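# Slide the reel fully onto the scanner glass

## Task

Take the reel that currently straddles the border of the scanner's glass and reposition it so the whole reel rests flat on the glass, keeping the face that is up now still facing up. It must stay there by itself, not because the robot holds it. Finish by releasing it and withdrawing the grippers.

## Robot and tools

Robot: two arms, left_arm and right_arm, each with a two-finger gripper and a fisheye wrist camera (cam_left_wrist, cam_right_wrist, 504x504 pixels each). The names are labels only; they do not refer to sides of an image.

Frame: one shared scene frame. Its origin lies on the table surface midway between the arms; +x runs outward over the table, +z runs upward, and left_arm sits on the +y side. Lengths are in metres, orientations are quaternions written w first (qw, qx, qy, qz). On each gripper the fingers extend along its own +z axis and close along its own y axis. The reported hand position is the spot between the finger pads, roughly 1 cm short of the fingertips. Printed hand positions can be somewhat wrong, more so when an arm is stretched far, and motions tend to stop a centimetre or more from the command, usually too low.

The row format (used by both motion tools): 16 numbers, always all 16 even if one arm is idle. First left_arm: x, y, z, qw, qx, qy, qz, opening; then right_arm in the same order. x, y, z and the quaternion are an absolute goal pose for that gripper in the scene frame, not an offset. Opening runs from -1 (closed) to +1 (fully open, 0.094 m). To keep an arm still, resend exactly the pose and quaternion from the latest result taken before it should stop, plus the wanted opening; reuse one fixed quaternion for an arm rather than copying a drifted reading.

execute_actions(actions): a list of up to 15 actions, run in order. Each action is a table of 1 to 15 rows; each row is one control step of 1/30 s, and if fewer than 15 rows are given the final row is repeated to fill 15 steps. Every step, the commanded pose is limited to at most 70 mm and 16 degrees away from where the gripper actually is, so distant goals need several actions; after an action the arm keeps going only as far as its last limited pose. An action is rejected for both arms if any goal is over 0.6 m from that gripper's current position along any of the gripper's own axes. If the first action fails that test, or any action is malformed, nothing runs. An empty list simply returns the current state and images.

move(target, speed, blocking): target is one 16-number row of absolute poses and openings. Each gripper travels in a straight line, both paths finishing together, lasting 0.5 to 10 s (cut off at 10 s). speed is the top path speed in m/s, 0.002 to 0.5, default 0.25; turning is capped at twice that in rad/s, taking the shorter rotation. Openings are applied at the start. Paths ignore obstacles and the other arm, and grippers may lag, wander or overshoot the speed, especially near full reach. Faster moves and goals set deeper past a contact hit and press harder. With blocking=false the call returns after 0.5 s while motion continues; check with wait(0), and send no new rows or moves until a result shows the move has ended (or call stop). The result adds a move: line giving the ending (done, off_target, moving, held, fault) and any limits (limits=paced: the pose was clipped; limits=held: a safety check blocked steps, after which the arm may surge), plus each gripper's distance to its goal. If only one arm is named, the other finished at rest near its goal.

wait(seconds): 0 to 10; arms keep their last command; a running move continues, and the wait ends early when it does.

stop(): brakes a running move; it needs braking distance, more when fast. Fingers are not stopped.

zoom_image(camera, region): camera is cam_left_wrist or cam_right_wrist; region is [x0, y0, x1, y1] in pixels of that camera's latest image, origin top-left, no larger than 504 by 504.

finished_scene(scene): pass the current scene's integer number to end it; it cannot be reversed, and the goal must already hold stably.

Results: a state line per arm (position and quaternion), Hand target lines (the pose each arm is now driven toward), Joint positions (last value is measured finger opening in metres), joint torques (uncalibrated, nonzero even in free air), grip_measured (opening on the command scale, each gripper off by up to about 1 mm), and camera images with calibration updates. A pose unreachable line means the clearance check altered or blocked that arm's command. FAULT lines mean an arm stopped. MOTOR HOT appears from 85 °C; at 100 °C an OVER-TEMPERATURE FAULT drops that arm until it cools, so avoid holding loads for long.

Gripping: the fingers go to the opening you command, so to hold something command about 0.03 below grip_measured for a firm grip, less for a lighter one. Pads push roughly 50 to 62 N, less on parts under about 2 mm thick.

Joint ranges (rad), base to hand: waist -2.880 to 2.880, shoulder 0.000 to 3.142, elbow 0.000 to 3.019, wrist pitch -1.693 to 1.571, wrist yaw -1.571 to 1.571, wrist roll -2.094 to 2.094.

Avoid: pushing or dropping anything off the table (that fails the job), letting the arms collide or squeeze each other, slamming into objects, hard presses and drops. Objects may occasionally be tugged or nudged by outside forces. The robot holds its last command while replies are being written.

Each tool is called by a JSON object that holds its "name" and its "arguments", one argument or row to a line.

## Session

{"name": "move", "arguments": {
  "target": [0.3,0.3,0.4,0,0.707,-0.707,0,-1, 0.3,-0.3,0.4,0,0.707,-0.707,0,-1]
}}

Scene clock: 7.30 s.
left_arm: end_effector_position=(+0.3027, +0.2977, +0.4076) grip_measured=-0.989 end_effector_quat_wxyz=(-0.329, +0.826, +0.192, +0.416) | right_arm: end_effector_position=(+0.2977, -0.3003, +0.3766) grip_measured=-0.995 end_effector_quat_wxyz=(-0.126, +0.688, -0.711, +0.065)
Joint positions: left_arm=[-0.507  1.009  1.192 -1.685 -1.115  2.089  0.001] | right_arm=[ 0.391  0.903  1.285 -1.669 -0.019 -1.313  0.   ]
Joint velocities: left_arm=[-0.005 -0.005 -0.007 -0.017 -0.007 -0.037  0.   ] | right_arm=[-0.005 -0.005 -0.002 -0.007 -0.022  0.007 -0.001]
Joint torques (N m, as the arm reports them, + toward a larger angle): left_arm=[-0.04 -3.75  6.85 -0.33 -0.67 -0.05] | right_arm=[ 1.86 -3.38 15.85 -0.19 -0.19 -0.03]
Motor temperatures (°C, as the motors report them): left_arm=[29 28 33 31 31 28] | right_arm=[31 31 32 29 30 31]
Hand target (left_arm): +0.298, +0.298, +0.401; -0.339, +0.829, +0.176, +0.408
Hand target (right_arm): +0.300, -0.296, +0.401; -0.147, +0.695, -0.700, +0.078
Off the commanded pose (left_arm): 0.008 m, 127 deg; orientation clipped at the last step of the last action.
Off the commanded pose (right_arm): 0.024 m, 16 deg; orientation clipped at the last step of the last action.
joint sent to its limit (left arm) — the command would take joint 4 (wrist pitch) past its lower limit and joint 6 (wrist roll) past its upper limit, so those joints were sent only as far as their limits.
joint sent to its limit (right arm) — the command would take joint 4 (wrist pitch) past its lower limit, so that joint was sent only as far as its limit.
move: off_target (left_arm, right_arm); limits=paced
camera_calibration (this result's frames):
cam_left_wrist: T_world_to_cam=[[-0.595848, 0.708102, 0.378889, -0.183906], [0.137763, -0.374671, 0.916866, -0.299163], [0.791193, 0.598509, 0.125696, -0.344593], [0, 0, 0, 1]] pos_world=[0.204274, 0.224378, 0.387287]
cam_right_wrist: T_world_to_cam=[[0.963115, -0.0498247, 0.264438, -0.402822], [-0.176308, -0.859236, 0.480239, -0.38149], [0.203287, -0.509147, -0.836327, 0.223177], [0, 0, 0, 1]] pos_world=[0.275336, -0.23423, 0.476377]

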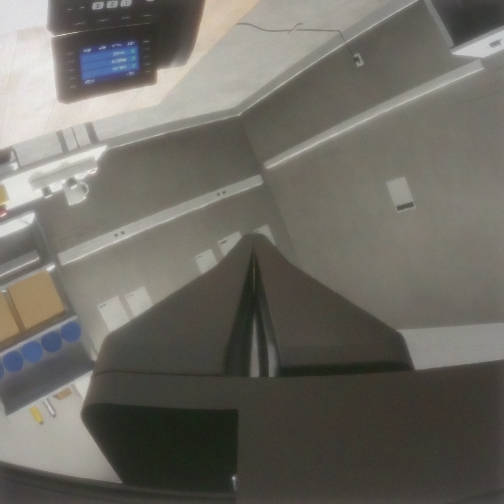

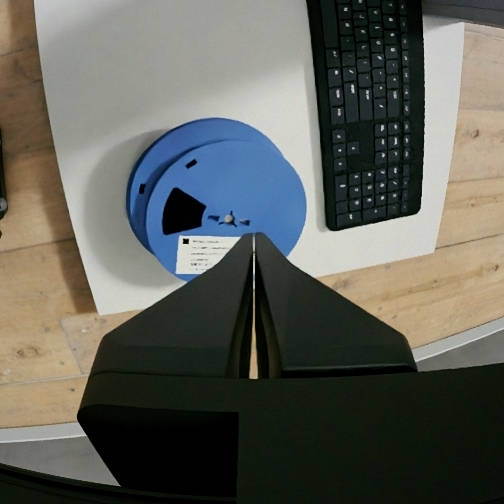

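{"name": "move", "arguments": {
  "target": [0.3,0.3,0.4,0,0.707,0.707,0,-1, 0.3,-0.3,0.4,0,0.707,-0.707,0,-1]
}}

Scene clock: 16.80 s.
left_arm: end_effector_position=(+0.2930, +0.2998, +0.3775) grip_measured=-0.989 end_effector_quat_wxyz=(+0.087, +0.710, +0.695, +0.075) | right_arm: end_effector_position=(+0.2983, -0.3030, +0.3765) grip_measured=-0.995 end_effector_quat_wxyz=(-0.122, +0.691, -0.708, +0.073)
Joint positions: left_arm=[ 0.024  1.014  1.359 -1.685 -0.004  1.484  0.001] | right_arm=[ 0.391  0.903  1.285 -1.669 -0.003 -1.324  0.   ]
Joint velocities: left_arm=[-0.005 -0.005  0.007  0.007 -0.037 -0.022 -0.   ] | right_arm=[-0.005  0.005 -0.002 -0.002 -0.037 -0.066 -0.002]
Joint torques (N m, as the arm reports them, + toward a larger angle): left_arm=[ 1.27 -3.07 11.83 -0.07  0.23 -0.26] | right_arm=[ 1.57 -3.61 15.12 -0.19  0.   -0.02]
Motor temperatures (°C, as the motors report them): left_arm=[29 28 35 31 32 28] | right_arm=[31 31 34 29 30 31]
Hand target (left_arm): +0.299, +0.301, +0.397; +0.099, +0.702, +0.701, +0.082
Hand target (right_arm): +0.300, -0.300, +0.399; -0.140, +0.697, -0.698, +0.086
Off the commanded pose (left_arm): 0.024 m, 13 deg.
Off the commanded pose (right_arm): 0.024 m, 16 deg; orientation clipped at the last step of the last action.
joint sent to its limit (left arm) — the command would take joint 4 (wrist pitch) past its lower limit, so that joint was sent only as far as its limit.
joint sent to its limit (right arm) — the command would take joint 4 (wrist pitch) past its lower limit, so that joint was sent only as far as its limit.
move: off_target (left_arm, right_arm); limits=paced
camera_calibration (this result's frames):
cam_left_wrist: T_world_to_cam=[[-0.974275, 0.0116683, -0.225058, 0.367881], [-0.119393, 0.820269, 0.559379, -0.417392], [0.191135, 0.57186, -0.797774, 0.198041], [0, 0, 0, 1]] pos_world=[0.270731, 0.224829, 0.474267]
cam_right_wrist: T_world_to_cam=[[0.962234, -0.0395171, 0.269339, -0.402017], [-0.173549, -0.85132, 0.495111, -0.38775], [0.209728, -0.523156, -0.826028, 0.21158], [0, 0, 0, 1]] pos_world=[0.275167, -0.235296, 0.475029]

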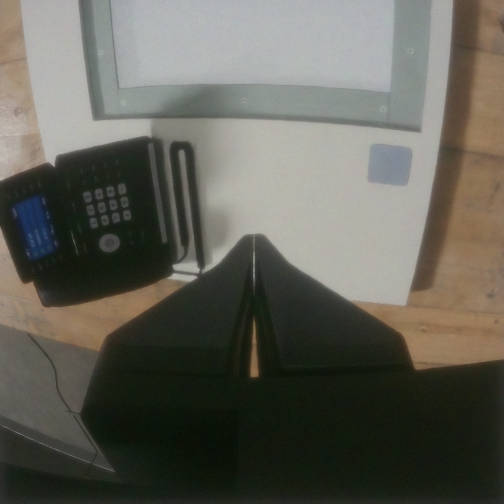

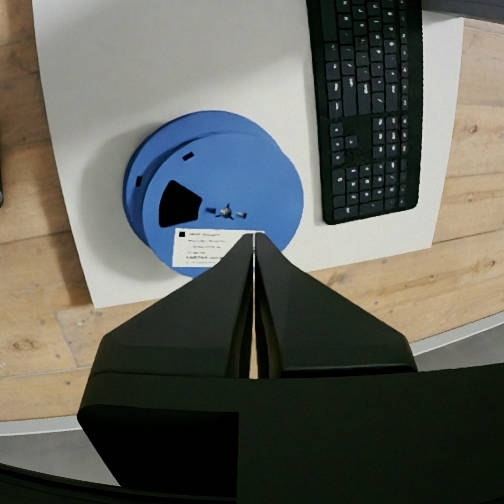

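{"name": "move", "arguments": {
  "target": [0.35,0.45,0.4,0,0.707,0.707,0,-1, 0.3,-0.3,0.4,0,0.707,-0.707,0,-1]
}}

Scene clock: 23.80 s.
left_arm: end_effector_position=(+0.3428, +0.4486, +0.3790) grip_measured=-0.989 end_effector_quat_wxyz=(+0.042, +0.699, +0.710, +0.081) | right_arm: end_effector_position=(+0.2983, -0.3030, +0.3765) grip_measured=-0.995 end_effector_quat_wxyz=(-0.122, +0.691, -0.708, +0.073)
Joint positions: left_arm=[ 0.464  1.213  1.51  -1.685  0.002  1.886  0.001] | right_arm=[ 0.391  0.903  1.285 -1.669 -0.003 -1.324  0.   ]
Joint velocities: left_arm=[-0.005 -0.005 -0.012  0.002 -0.037  0.081 -0.001] | right_arm=[-0.015 -0.015 -0.002 -0.012  0.007  0.022 -0.001]
Joint torques (N m, as the arm reports them, + toward a larger angle): left_arm=[ 0.27 -6.2  11.92 -0.11  0.01 -0.08] | right_arm=[ 1.5  -3.55 15.19 -0.19 -0.02 -0.03]
Motor temperatures (°C, as the motors report them): left_arm=[29 28 38 31 32 28] | right_arm=[31 31 35 29 30 31]
Hand target (left_arm): +0.348, +0.450, +0.399; +0.047, +0.703, +0.703, +0.096
Hand target (right_arm): +0.300, -0.300, +0.399; -0.141, +0.697, -0.698, +0.086
Off the commanded pose (left_arm): 0.022 m, 11 deg.
Off the commanded pose (right_arm): 0.024 m, 16 deg; orientation clipped at the last step of the last action.
joint sent to its limit (left arm) — the command would take joint 4 (wrist pitch) past its lower limit, so that joint was sent only as far as its limit.
joint sent to its limit (right arm) — the command would take joint 4 (wrist pitch) past its lower limit, so that joint was sent only as far as its limit.
move: off_target (left_arm, right_arm); limits=paced
camera_calibration (this result's frames):
cam_left_wrist: T_world_to_cam=[[-0.985123, -0.0175063, -0.170955, 0.411313], [-0.121676, 0.773553, 0.621941, -0.536319], [0.121355, 0.63349, -0.764175, 0.0881722], [0, 0, 0, 1]] pos_world=[0.329236, 0.366215, 0.471254]
cam_right_wrist: T_world_to_cam=[[0.962234, -0.0395171, 0.269339, -0.402017], [-0.173549, -0.85132, 0.495111, -0.38775], [0.209728, -0.523156, -0.826028, 0.21158], [0, 0, 0, 1]] pos_world=[0.275167, -0.235296, 0.475029]

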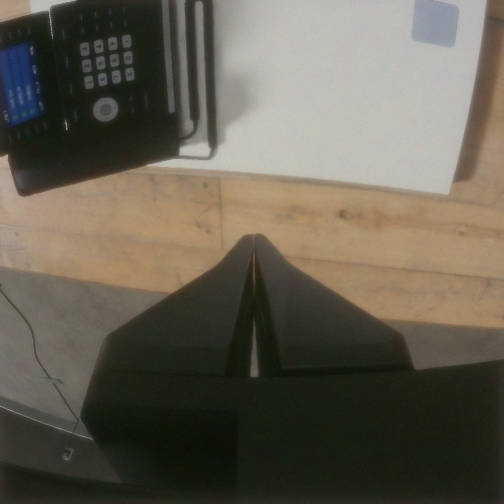

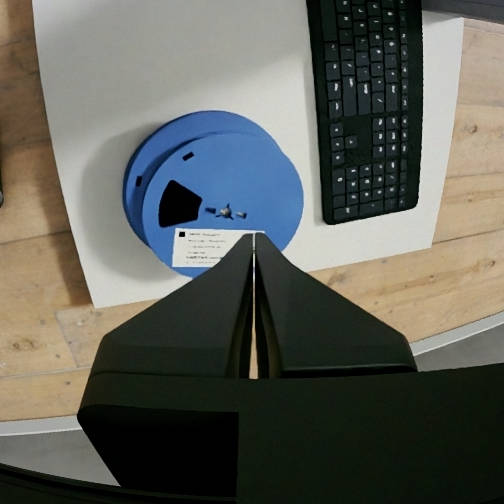

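{"name": "move", "arguments": {
  "target": [0.35,0.0,0.4,0,0.707,0.707,0,-1, 0.3,-0.3,0.4,0,0.707,-0.707,0,-1]
}}

Scene clock: 28.40 s.
left_arm: end_effector_position=(+0.3490, +0.0032, +0.3797) grip_measured=-0.989 end_effector_quat_wxyz=(+0.088, +0.710, +0.698, +0.007) | right_arm: end_effector_position=(+0.2983, -0.3030, +0.3765) grip_measured=-0.995 end_effector_quat_wxyz=(-0.122, +0.692, -0.708, +0.073)
Joint positions: left_arm=[-0.624  1.519  1.81  -1.685 -0.008  0.833  0.001] | right_arm=[ 0.391  0.903  1.285 -1.669 -0.003 -1.324  0.   ]
Joint velocities: left_arm=[ 0.005  0.005 -0.017 -0.007 -0.007 -0.051  0.   ] | right_arm=[ 0.005  0.005  0.002  0.002 -0.095 -0.037 -0.001]
Joint torques (N m, as the arm reports them, + toward a larger angle): left_arm=[  0.59 -11.4   12.07  -0.14   0.22  -0.29] | right_arm=[ 1.74 -3.5  15.22 -0.22 -0.03 -0.03]
Motor temperatures (°C, as the motors report them): left_arm=[29 28 38 31 31 28] | right_arm=[31 31 36 29 30 31]
Hand target (left_arm): +0.354, +0.001, +0.399; +0.105, +0.704, +0.703, +0.006
Hand target (right_arm): +0.300, -0.300, +0.399; -0.141, +0.697, -0.698, +0.086
Off the commanded pose (left_arm): 0.021 m, 10 deg.
Off the commanded pose (right_arm): 0.024 m, 16 deg; orientation clipped at the last step of the last action.
joint sent to its limit (left arm) — the command would take joint 4 (wrist pitch) past its lower limit, so that joint was sent only as far as its limit.
joint sent to its limit (right arm) — the command would take joint 4 (wrist pitch) past its lower limit, so that joint was sent only as far as its limit.
move: off_target (left_arm, right_arm); limits=paced
camera_calibration (this result's frames):
cam_left_wrist: T_world_to_cam=[[-0.991284, 0.00287037, -0.131715, 0.396863], [-0.0622783, 0.870797, 0.487683, -0.161519], [0.116096, 0.491635, -0.863028, 0.409897], [0, 0, 0, 1]] pos_world=[0.335757, -0.0620087, 0.484795]
cam_right_wrist: T_world_to_cam=[[0.962242, -0.0391368, 0.269367, -0.401915], [-0.173249, -0.851332, 0.495195, -0.387875], [0.20994, -0.523165, -0.825968, 0.211492], [0, 0, 0, 1]] pos_world=[0.27514, -0.235295, 0.475022]

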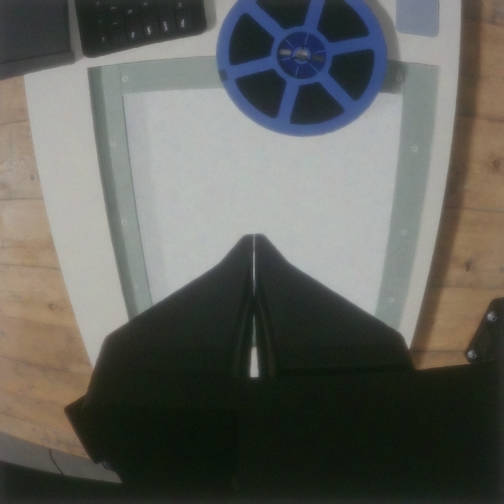

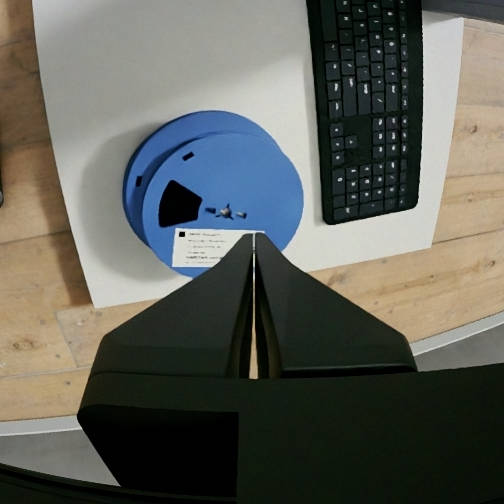

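{"name": "move", "arguments": {
  "target": [0.3,0.4,0.4,0,0.707,0.707,0,-1, 0.335,-0.17,0.1,0,0.707,-0.707,0,-1]
}}

{"name": "move", "arguments": {
  "target": [0.3,0.4,0.4,0,0.707,0.707,0,-1, 0.335,-0.17,0.03,0,0.707,-0.707,0,-1],
  "speed": 0.1
}}

Scene clock: 38.40 s.
left_arm: end_effector_position=(+0.2995, +0.4033, +0.4065) grip_measured=-0.989 end_effector_quat_wxyz=(+0.077, +0.691, +0.708, +0.124) | right_arm: end_effector_position=(+0.3315, -0.1762, +0.0962) grip_measured=-0.995 end_effector_quat_wxyz=(+0.012, +0.706, -0.708, -0.003)
Joint positions: left_arm=[ 0.368  1.035  1.441 -1.685 -0.002  1.782  0.001] | right_arm=[ 0.737  1.363  0.892 -1.125  0.    -0.999  0.   ]
Joint velocities: left_arm=[-0.005  0.005 -0.002 -0.022 -0.007 -0.022 -0.   ] | right_arm=[-0.005 -0.005 -0.007  0.002 -0.037 -0.022 -0.   ]
Joint torques (N m, as the arm reports them, + toward a larger angle): left_arm=[ 0.03 -3.07  7.06  0.06  0.   -0.11] | right_arm=[  1.87 -10.72   8.87  -0.06  -0.21   0.18]
Motor temperatures (°C, as the motors report them): left_arm=[29 28 39 31 31 28] | right_arm=[31 31 36 29 30 31]
Hand target (left_arm): +0.296, +0.400, +0.399; +0.067, +0.700, +0.702, +0.112
Hand target (right_arm): +0.331, -0.171, +0.099; +0.002, +0.706, -0.708, -0.002
Off the commanded pose (left_arm): 0.007 m, 17 deg; orientation clipped at the last step of the last action.
Off the commanded pose (right_arm): 0.008 m, 1 deg.
joint sent to its limit (left arm) — the command would take joint 4 (wrist pitch) past its lower limit, so that joint was sent only as far as its limit.
move: off_target (left_arm); limits=paced
camera_calibration (this result's frames):
cam_left_wrist: T_world_to_cam=[[-0.959934, -0.0222017, -0.279347, 0.410904], [-0.195998, 0.765653, 0.612667, -0.494386], [0.20028, 0.642871, -0.739327, 0.105625], [0, 0, 0, 1]] pos_world=[0.276388, 0.319748, 0.49577]
cam_right_wrist: T_world_to_cam=[[0.999695, -0.0102876, -0.0224678, -0.332588], [0.00491065, -0.808381, 0.588639, -0.195806], [-0.0242182, -0.58857, -0.808084, 0.103749], [0, 0, 0, 1]] pos_world=[0.33596, -0.100644, 0.191625]

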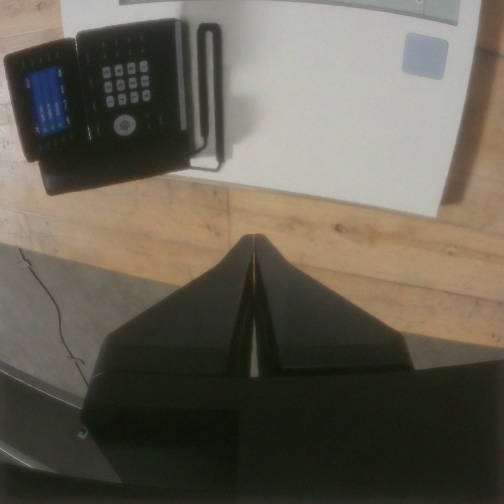

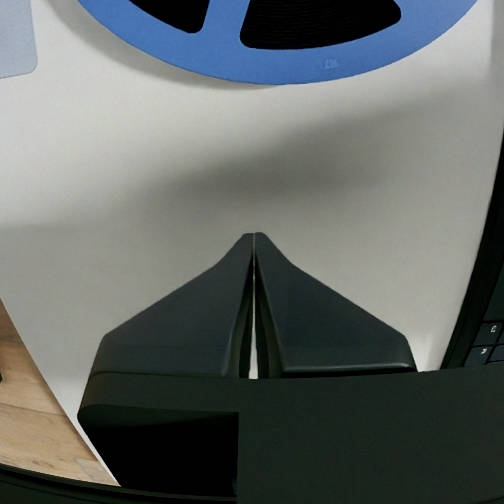

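Scene clock: 40.13 s.
left_arm: end_effector_position=(+0.2998, +0.4033, +0.4062) grip_measured=-0.989 end_effector_quat_wxyz=(+0.076, +0.693, +0.706, +0.124) | right_arm: end_effector_position=(+0.3367, -0.1728, +0.0355) grip_measured=-0.995 end_effector_quat_wxyz=(-0.001, +0.706, -0.709, +0.000)
Joint positions: left_arm=[ 0.368  1.036  1.441 -1.685 -0.002  1.787  0.001] | right_arm=[ 0.737  1.46   0.804 -0.913  0.    -0.998  0.   ]
Joint velocities: left_arm=[-0.015 -0.015 -0.002  0.007  0.007  0.007 -0.001] | right_arm=[ 0.005 -0.005  0.012 -0.012 -0.007 -0.051  0.   ]
Joint torques (N m, as the arm reports them, + toward a larger angle): left_arm=[ 0.28 -2.29  7.69  0.16  0.21 -0.12] | right_arm=[ 1.55 -9.48  7.38  0.01 -0.13  0.12]
Motor temperatures (°C, as the motors report them): left_arm=[29 28 39 31 31 28] | right_arm=[31 31 36 29 30 31]
Hand target (left_arm): +0.300, +0.400, +0.399; +0.068, +0.701, +0.701, +0.109
Hand target (right_arm): +0.334, -0.171, +0.030; +0.000, +0.707, -0.707, -0.000
Off the commanded pose (left_arm): 0.007 m, 17 deg; orientation clipped at the last step of the last action.
Off the commanded pose (right_arm): 0.006 m, 0 deg.
joint sent to its limit (left arm) — the command would take joint 4 (wrist pitch) past its lower limit, so that joint was sent only as far as its limit.
move: off_target (left_arm); limits=paced
camera_calibration (this result's frames):
cam_left_wrist: T_world_to_cam=[[-0.96046, -0.0165689, -0.277923, 0.408417], [-0.190876, 0.765896, 0.613978, -0.496348], [0.202687, 0.642751, -0.738776, 0.104376], [0, 0, 0, 1]] pos_world=[0.276372, 0.31983, 0.495366]
cam_right_wrist: T_world_to_cam=[[0.999945, -0.0105067, -0.000115105, -0.340131], [-0.00851548, -0.816757, 0.576918, -0.15388], [-0.00615552, -0.576886, -0.816802, 0.0530737], [0, 0, 0, 1]] pos_world=[0.339129, -0.0986385, 0.132087]

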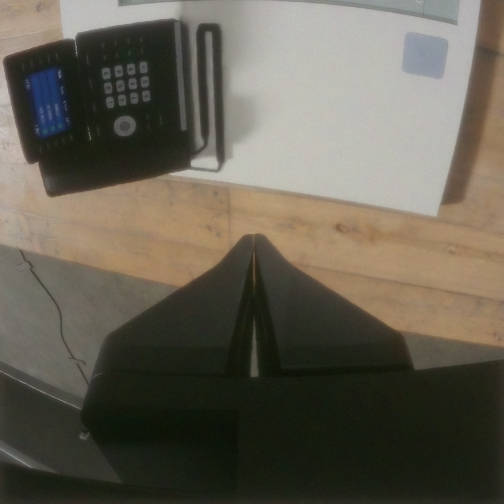

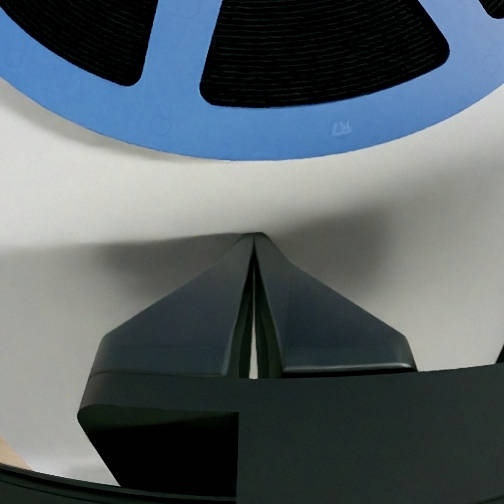

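{"name": "move", "arguments": {
  "target": [0.3,0.4,0.4,0,0.707,0.707,0,-1, 0.37,0.05,0.03,0,0.707,-0.707,0,-1],
  "speed": 0.06
}}

{"name": "move", "arguments": {
  "target": [0.3,0.4,0.4,0,0.707,0.707,0,-1, 0.35,-0.05,0.33,0,0.707,0.707,0,-1]
}}

Scene clock: 51.27 s.
left_arm: end_effector_position=(+0.2998, +0.4033, +0.4062) grip_measured=-0.989 end_effector_quat_wxyz=(+0.076, +0.693, +0.706, +0.124) | right_arm: end_effector_position=(+0.3712, +0.0339, +0.0365) grip_measured=-0.995 end_effector_quat_wxyz=(-0.001, +0.705, -0.709, +0.002)
Joint positions: left_arm=[ 0.368  1.036  1.441 -1.685 -0.002  1.788  0.001] | right_arm=[ 1.045  1.836  1.298 -1.031  0.004 -0.689  0.   ]
Joint velocities: left_arm=[-0.005 -0.015 -0.002 -0.017  0.051 -0.022 -0.   ] | right_arm=[-0.015 -0.005 -0.007 -0.002 -0.022 -0.051  0.   ]
Joint torques (N m, as the arm reports them, + toward a larger angle): left_arm=[ 0.3  -2.47  7.76 -0.04  0.18 -0.16] | right_arm=[  2.38 -13.11  12.08  -0.44  -0.36   0.22]
Motor temperatures (°C, as the motors report them): left_arm=[29 28 38 31 31 28] | right_arm=[31 31 35 29 30 31]
Hand target (left_arm): +0.300, +0.400, +0.399; +0.068, +0.701, +0.702, +0.109
Hand target (right_arm): +0.369, +0.049, +0.029; +0.002, +0.707, -0.707, -0.001
Off the commanded pose (left_arm): 0.007 m, 17 deg; orientation clipped at the last step of the last action.
Off the commanded pose (right_arm): 0.017 m, 0 deg.
joint sent to its limit (left arm) — the command would take joint 4 (wrist pitch) past its lower limit, so that joint was sent only as far as its limit.
move: off_target (left_arm, right_arm); limits=paced
camera_calibration (this result's frames):
cam_left_wrist: T_world_to_cam=[[-0.960474, -0.0161884, -0.277899, 0.408258], [-0.19058, 0.765901, 0.614065, -0.496474], [0.202903, 0.642755, -0.738713, 0.104284], [0, 0, 0, 1]] pos_world=[0.276343, 0.319829, 0.495358]
cam_right_wrist: T_world_to_cam=[[0.99993, -0.0116538, 0.00203546, -0.372417], [-0.0106804, -0.815289, 0.578956, 0.0153302], [-0.00508754, -0.578937, -0.815356, 0.172895], [0, 0, 0, 1]] pos_world=[0.373434, 0.108254, 0.132853]

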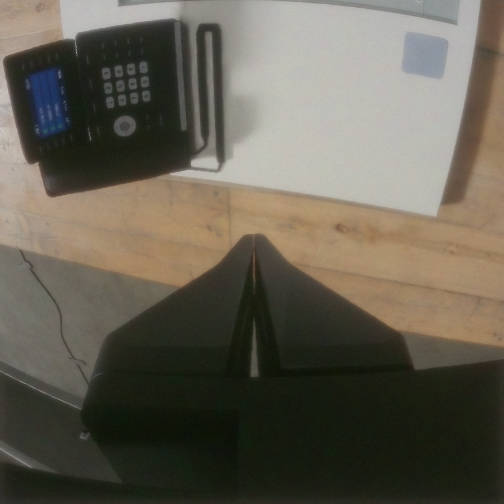

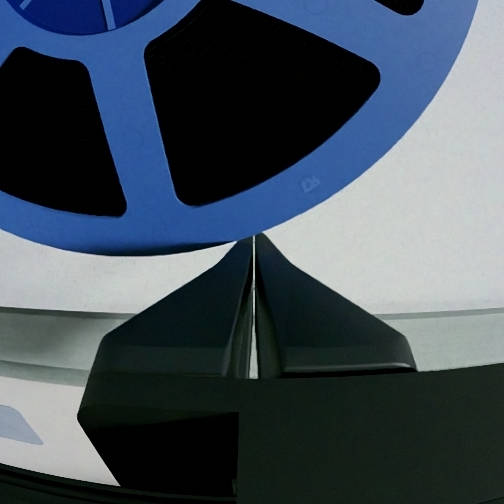

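Scene clock: 57.97 s.
left_arm: end_effector_position=(+0.2998, +0.4033, +0.4062) grip_measured=-0.989 end_effector_quat_wxyz=(+0.076, +0.693, +0.706, +0.124) | right_arm: end_effector_position=(+0.3429, -0.0504, +0.3026) grip_measured=-0.995 end_effector_quat_wxyz=(-0.044, +0.614, +0.788, +0.002)
Joint positions: left_arm=[ 0.368  1.036  1.441 -1.685 -0.002  1.788  0.001] | right_arm=[ 0.934  1.479  1.568 -1.668 -0.089  2.089  0.   ]
Joint velocities: left_arm=[-0.005 -0.005  0.012 -0.012  0.066  0.007 -0.   ] | right_arm=[-0.005  0.005  0.007  0.007 -0.037  0.007  0.001]
Joint torques (N m, as the arm reports them, + toward a larger angle): left_arm=[ 0.22 -2.77  7.83  0.15  0.21 -0.1 ] | right_arm=[ -0.51 -13.45  15.57  -0.79  -0.11   0.17]
Motor temperatures (°C, as the motors report them): left_arm=[29 28 38 31 31 28] | right_arm=[31 32 36 29 30 31]
Hand target (left_arm): +0.300, +0.400, +0.399; +0.068, +0.701, +0.702, +0.109
Hand target (right_arm): +0.352, -0.049, +0.330; -0.041, +0.622, +0.781, +0.032
Off the commanded pose (left_arm): 0.007 m, 17 deg; orientation clipped at the last step of the last action.
Off the commanded pose (right_arm): 0.028 m, 15 deg.
joint sent to its limit (left arm) — the command would take joint 4 (wrist pitch) past its lower limit, so that joint was sent only as far as its limit.
joint sent to its limit (right arm) — the command would take joint 4 (wrist pitch) past its lower limit and joint 6 (wrist roll) past its upper limit, so those joints were sent only as far as their limits.
move: off_target (left_arm, right_arm); limits=paced
camera_calibration (this result's frames):
cam_left_wrist: T_world_to_cam=[[-0.960474, -0.0161884, -0.277899, 0.408258], [-0.19058, 0.765901, 0.614065, -0.496474], [0.202903, 0.642755, -0.738713, 0.104284], [0, 0, 0, 1]] pos_world=[0.276343, 0.319829, 0.495358]
cam_right_wrist: T_world_to_cam=[[-0.969491, -0.24011, 0.0493448, 0.303819], [-0.155208, 0.757098, 0.634597, -0.0958021], [-0.189732, 0.607577, -0.771267, 0.450732], [0, 0, 0, 1]] pos_world=[0.365198, -0.128373, 0.393438]

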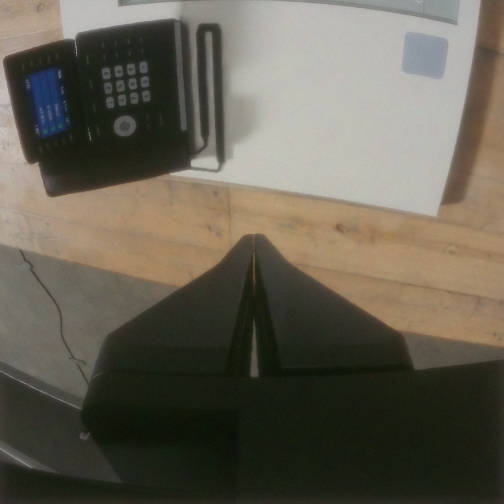

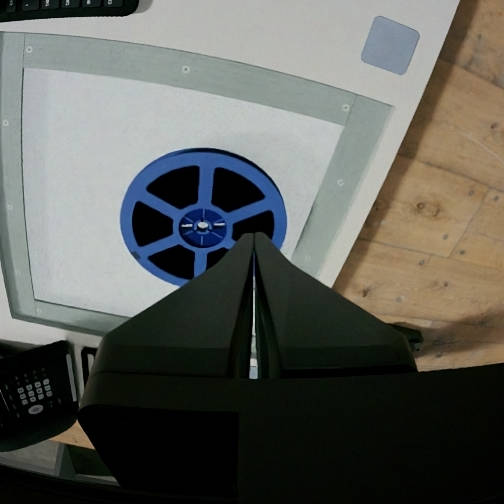

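Reel is entirely on the glass.

{"name": "finished_scene", "arguments": {
  "scene": 2
}}

The scene is finished: the task was done.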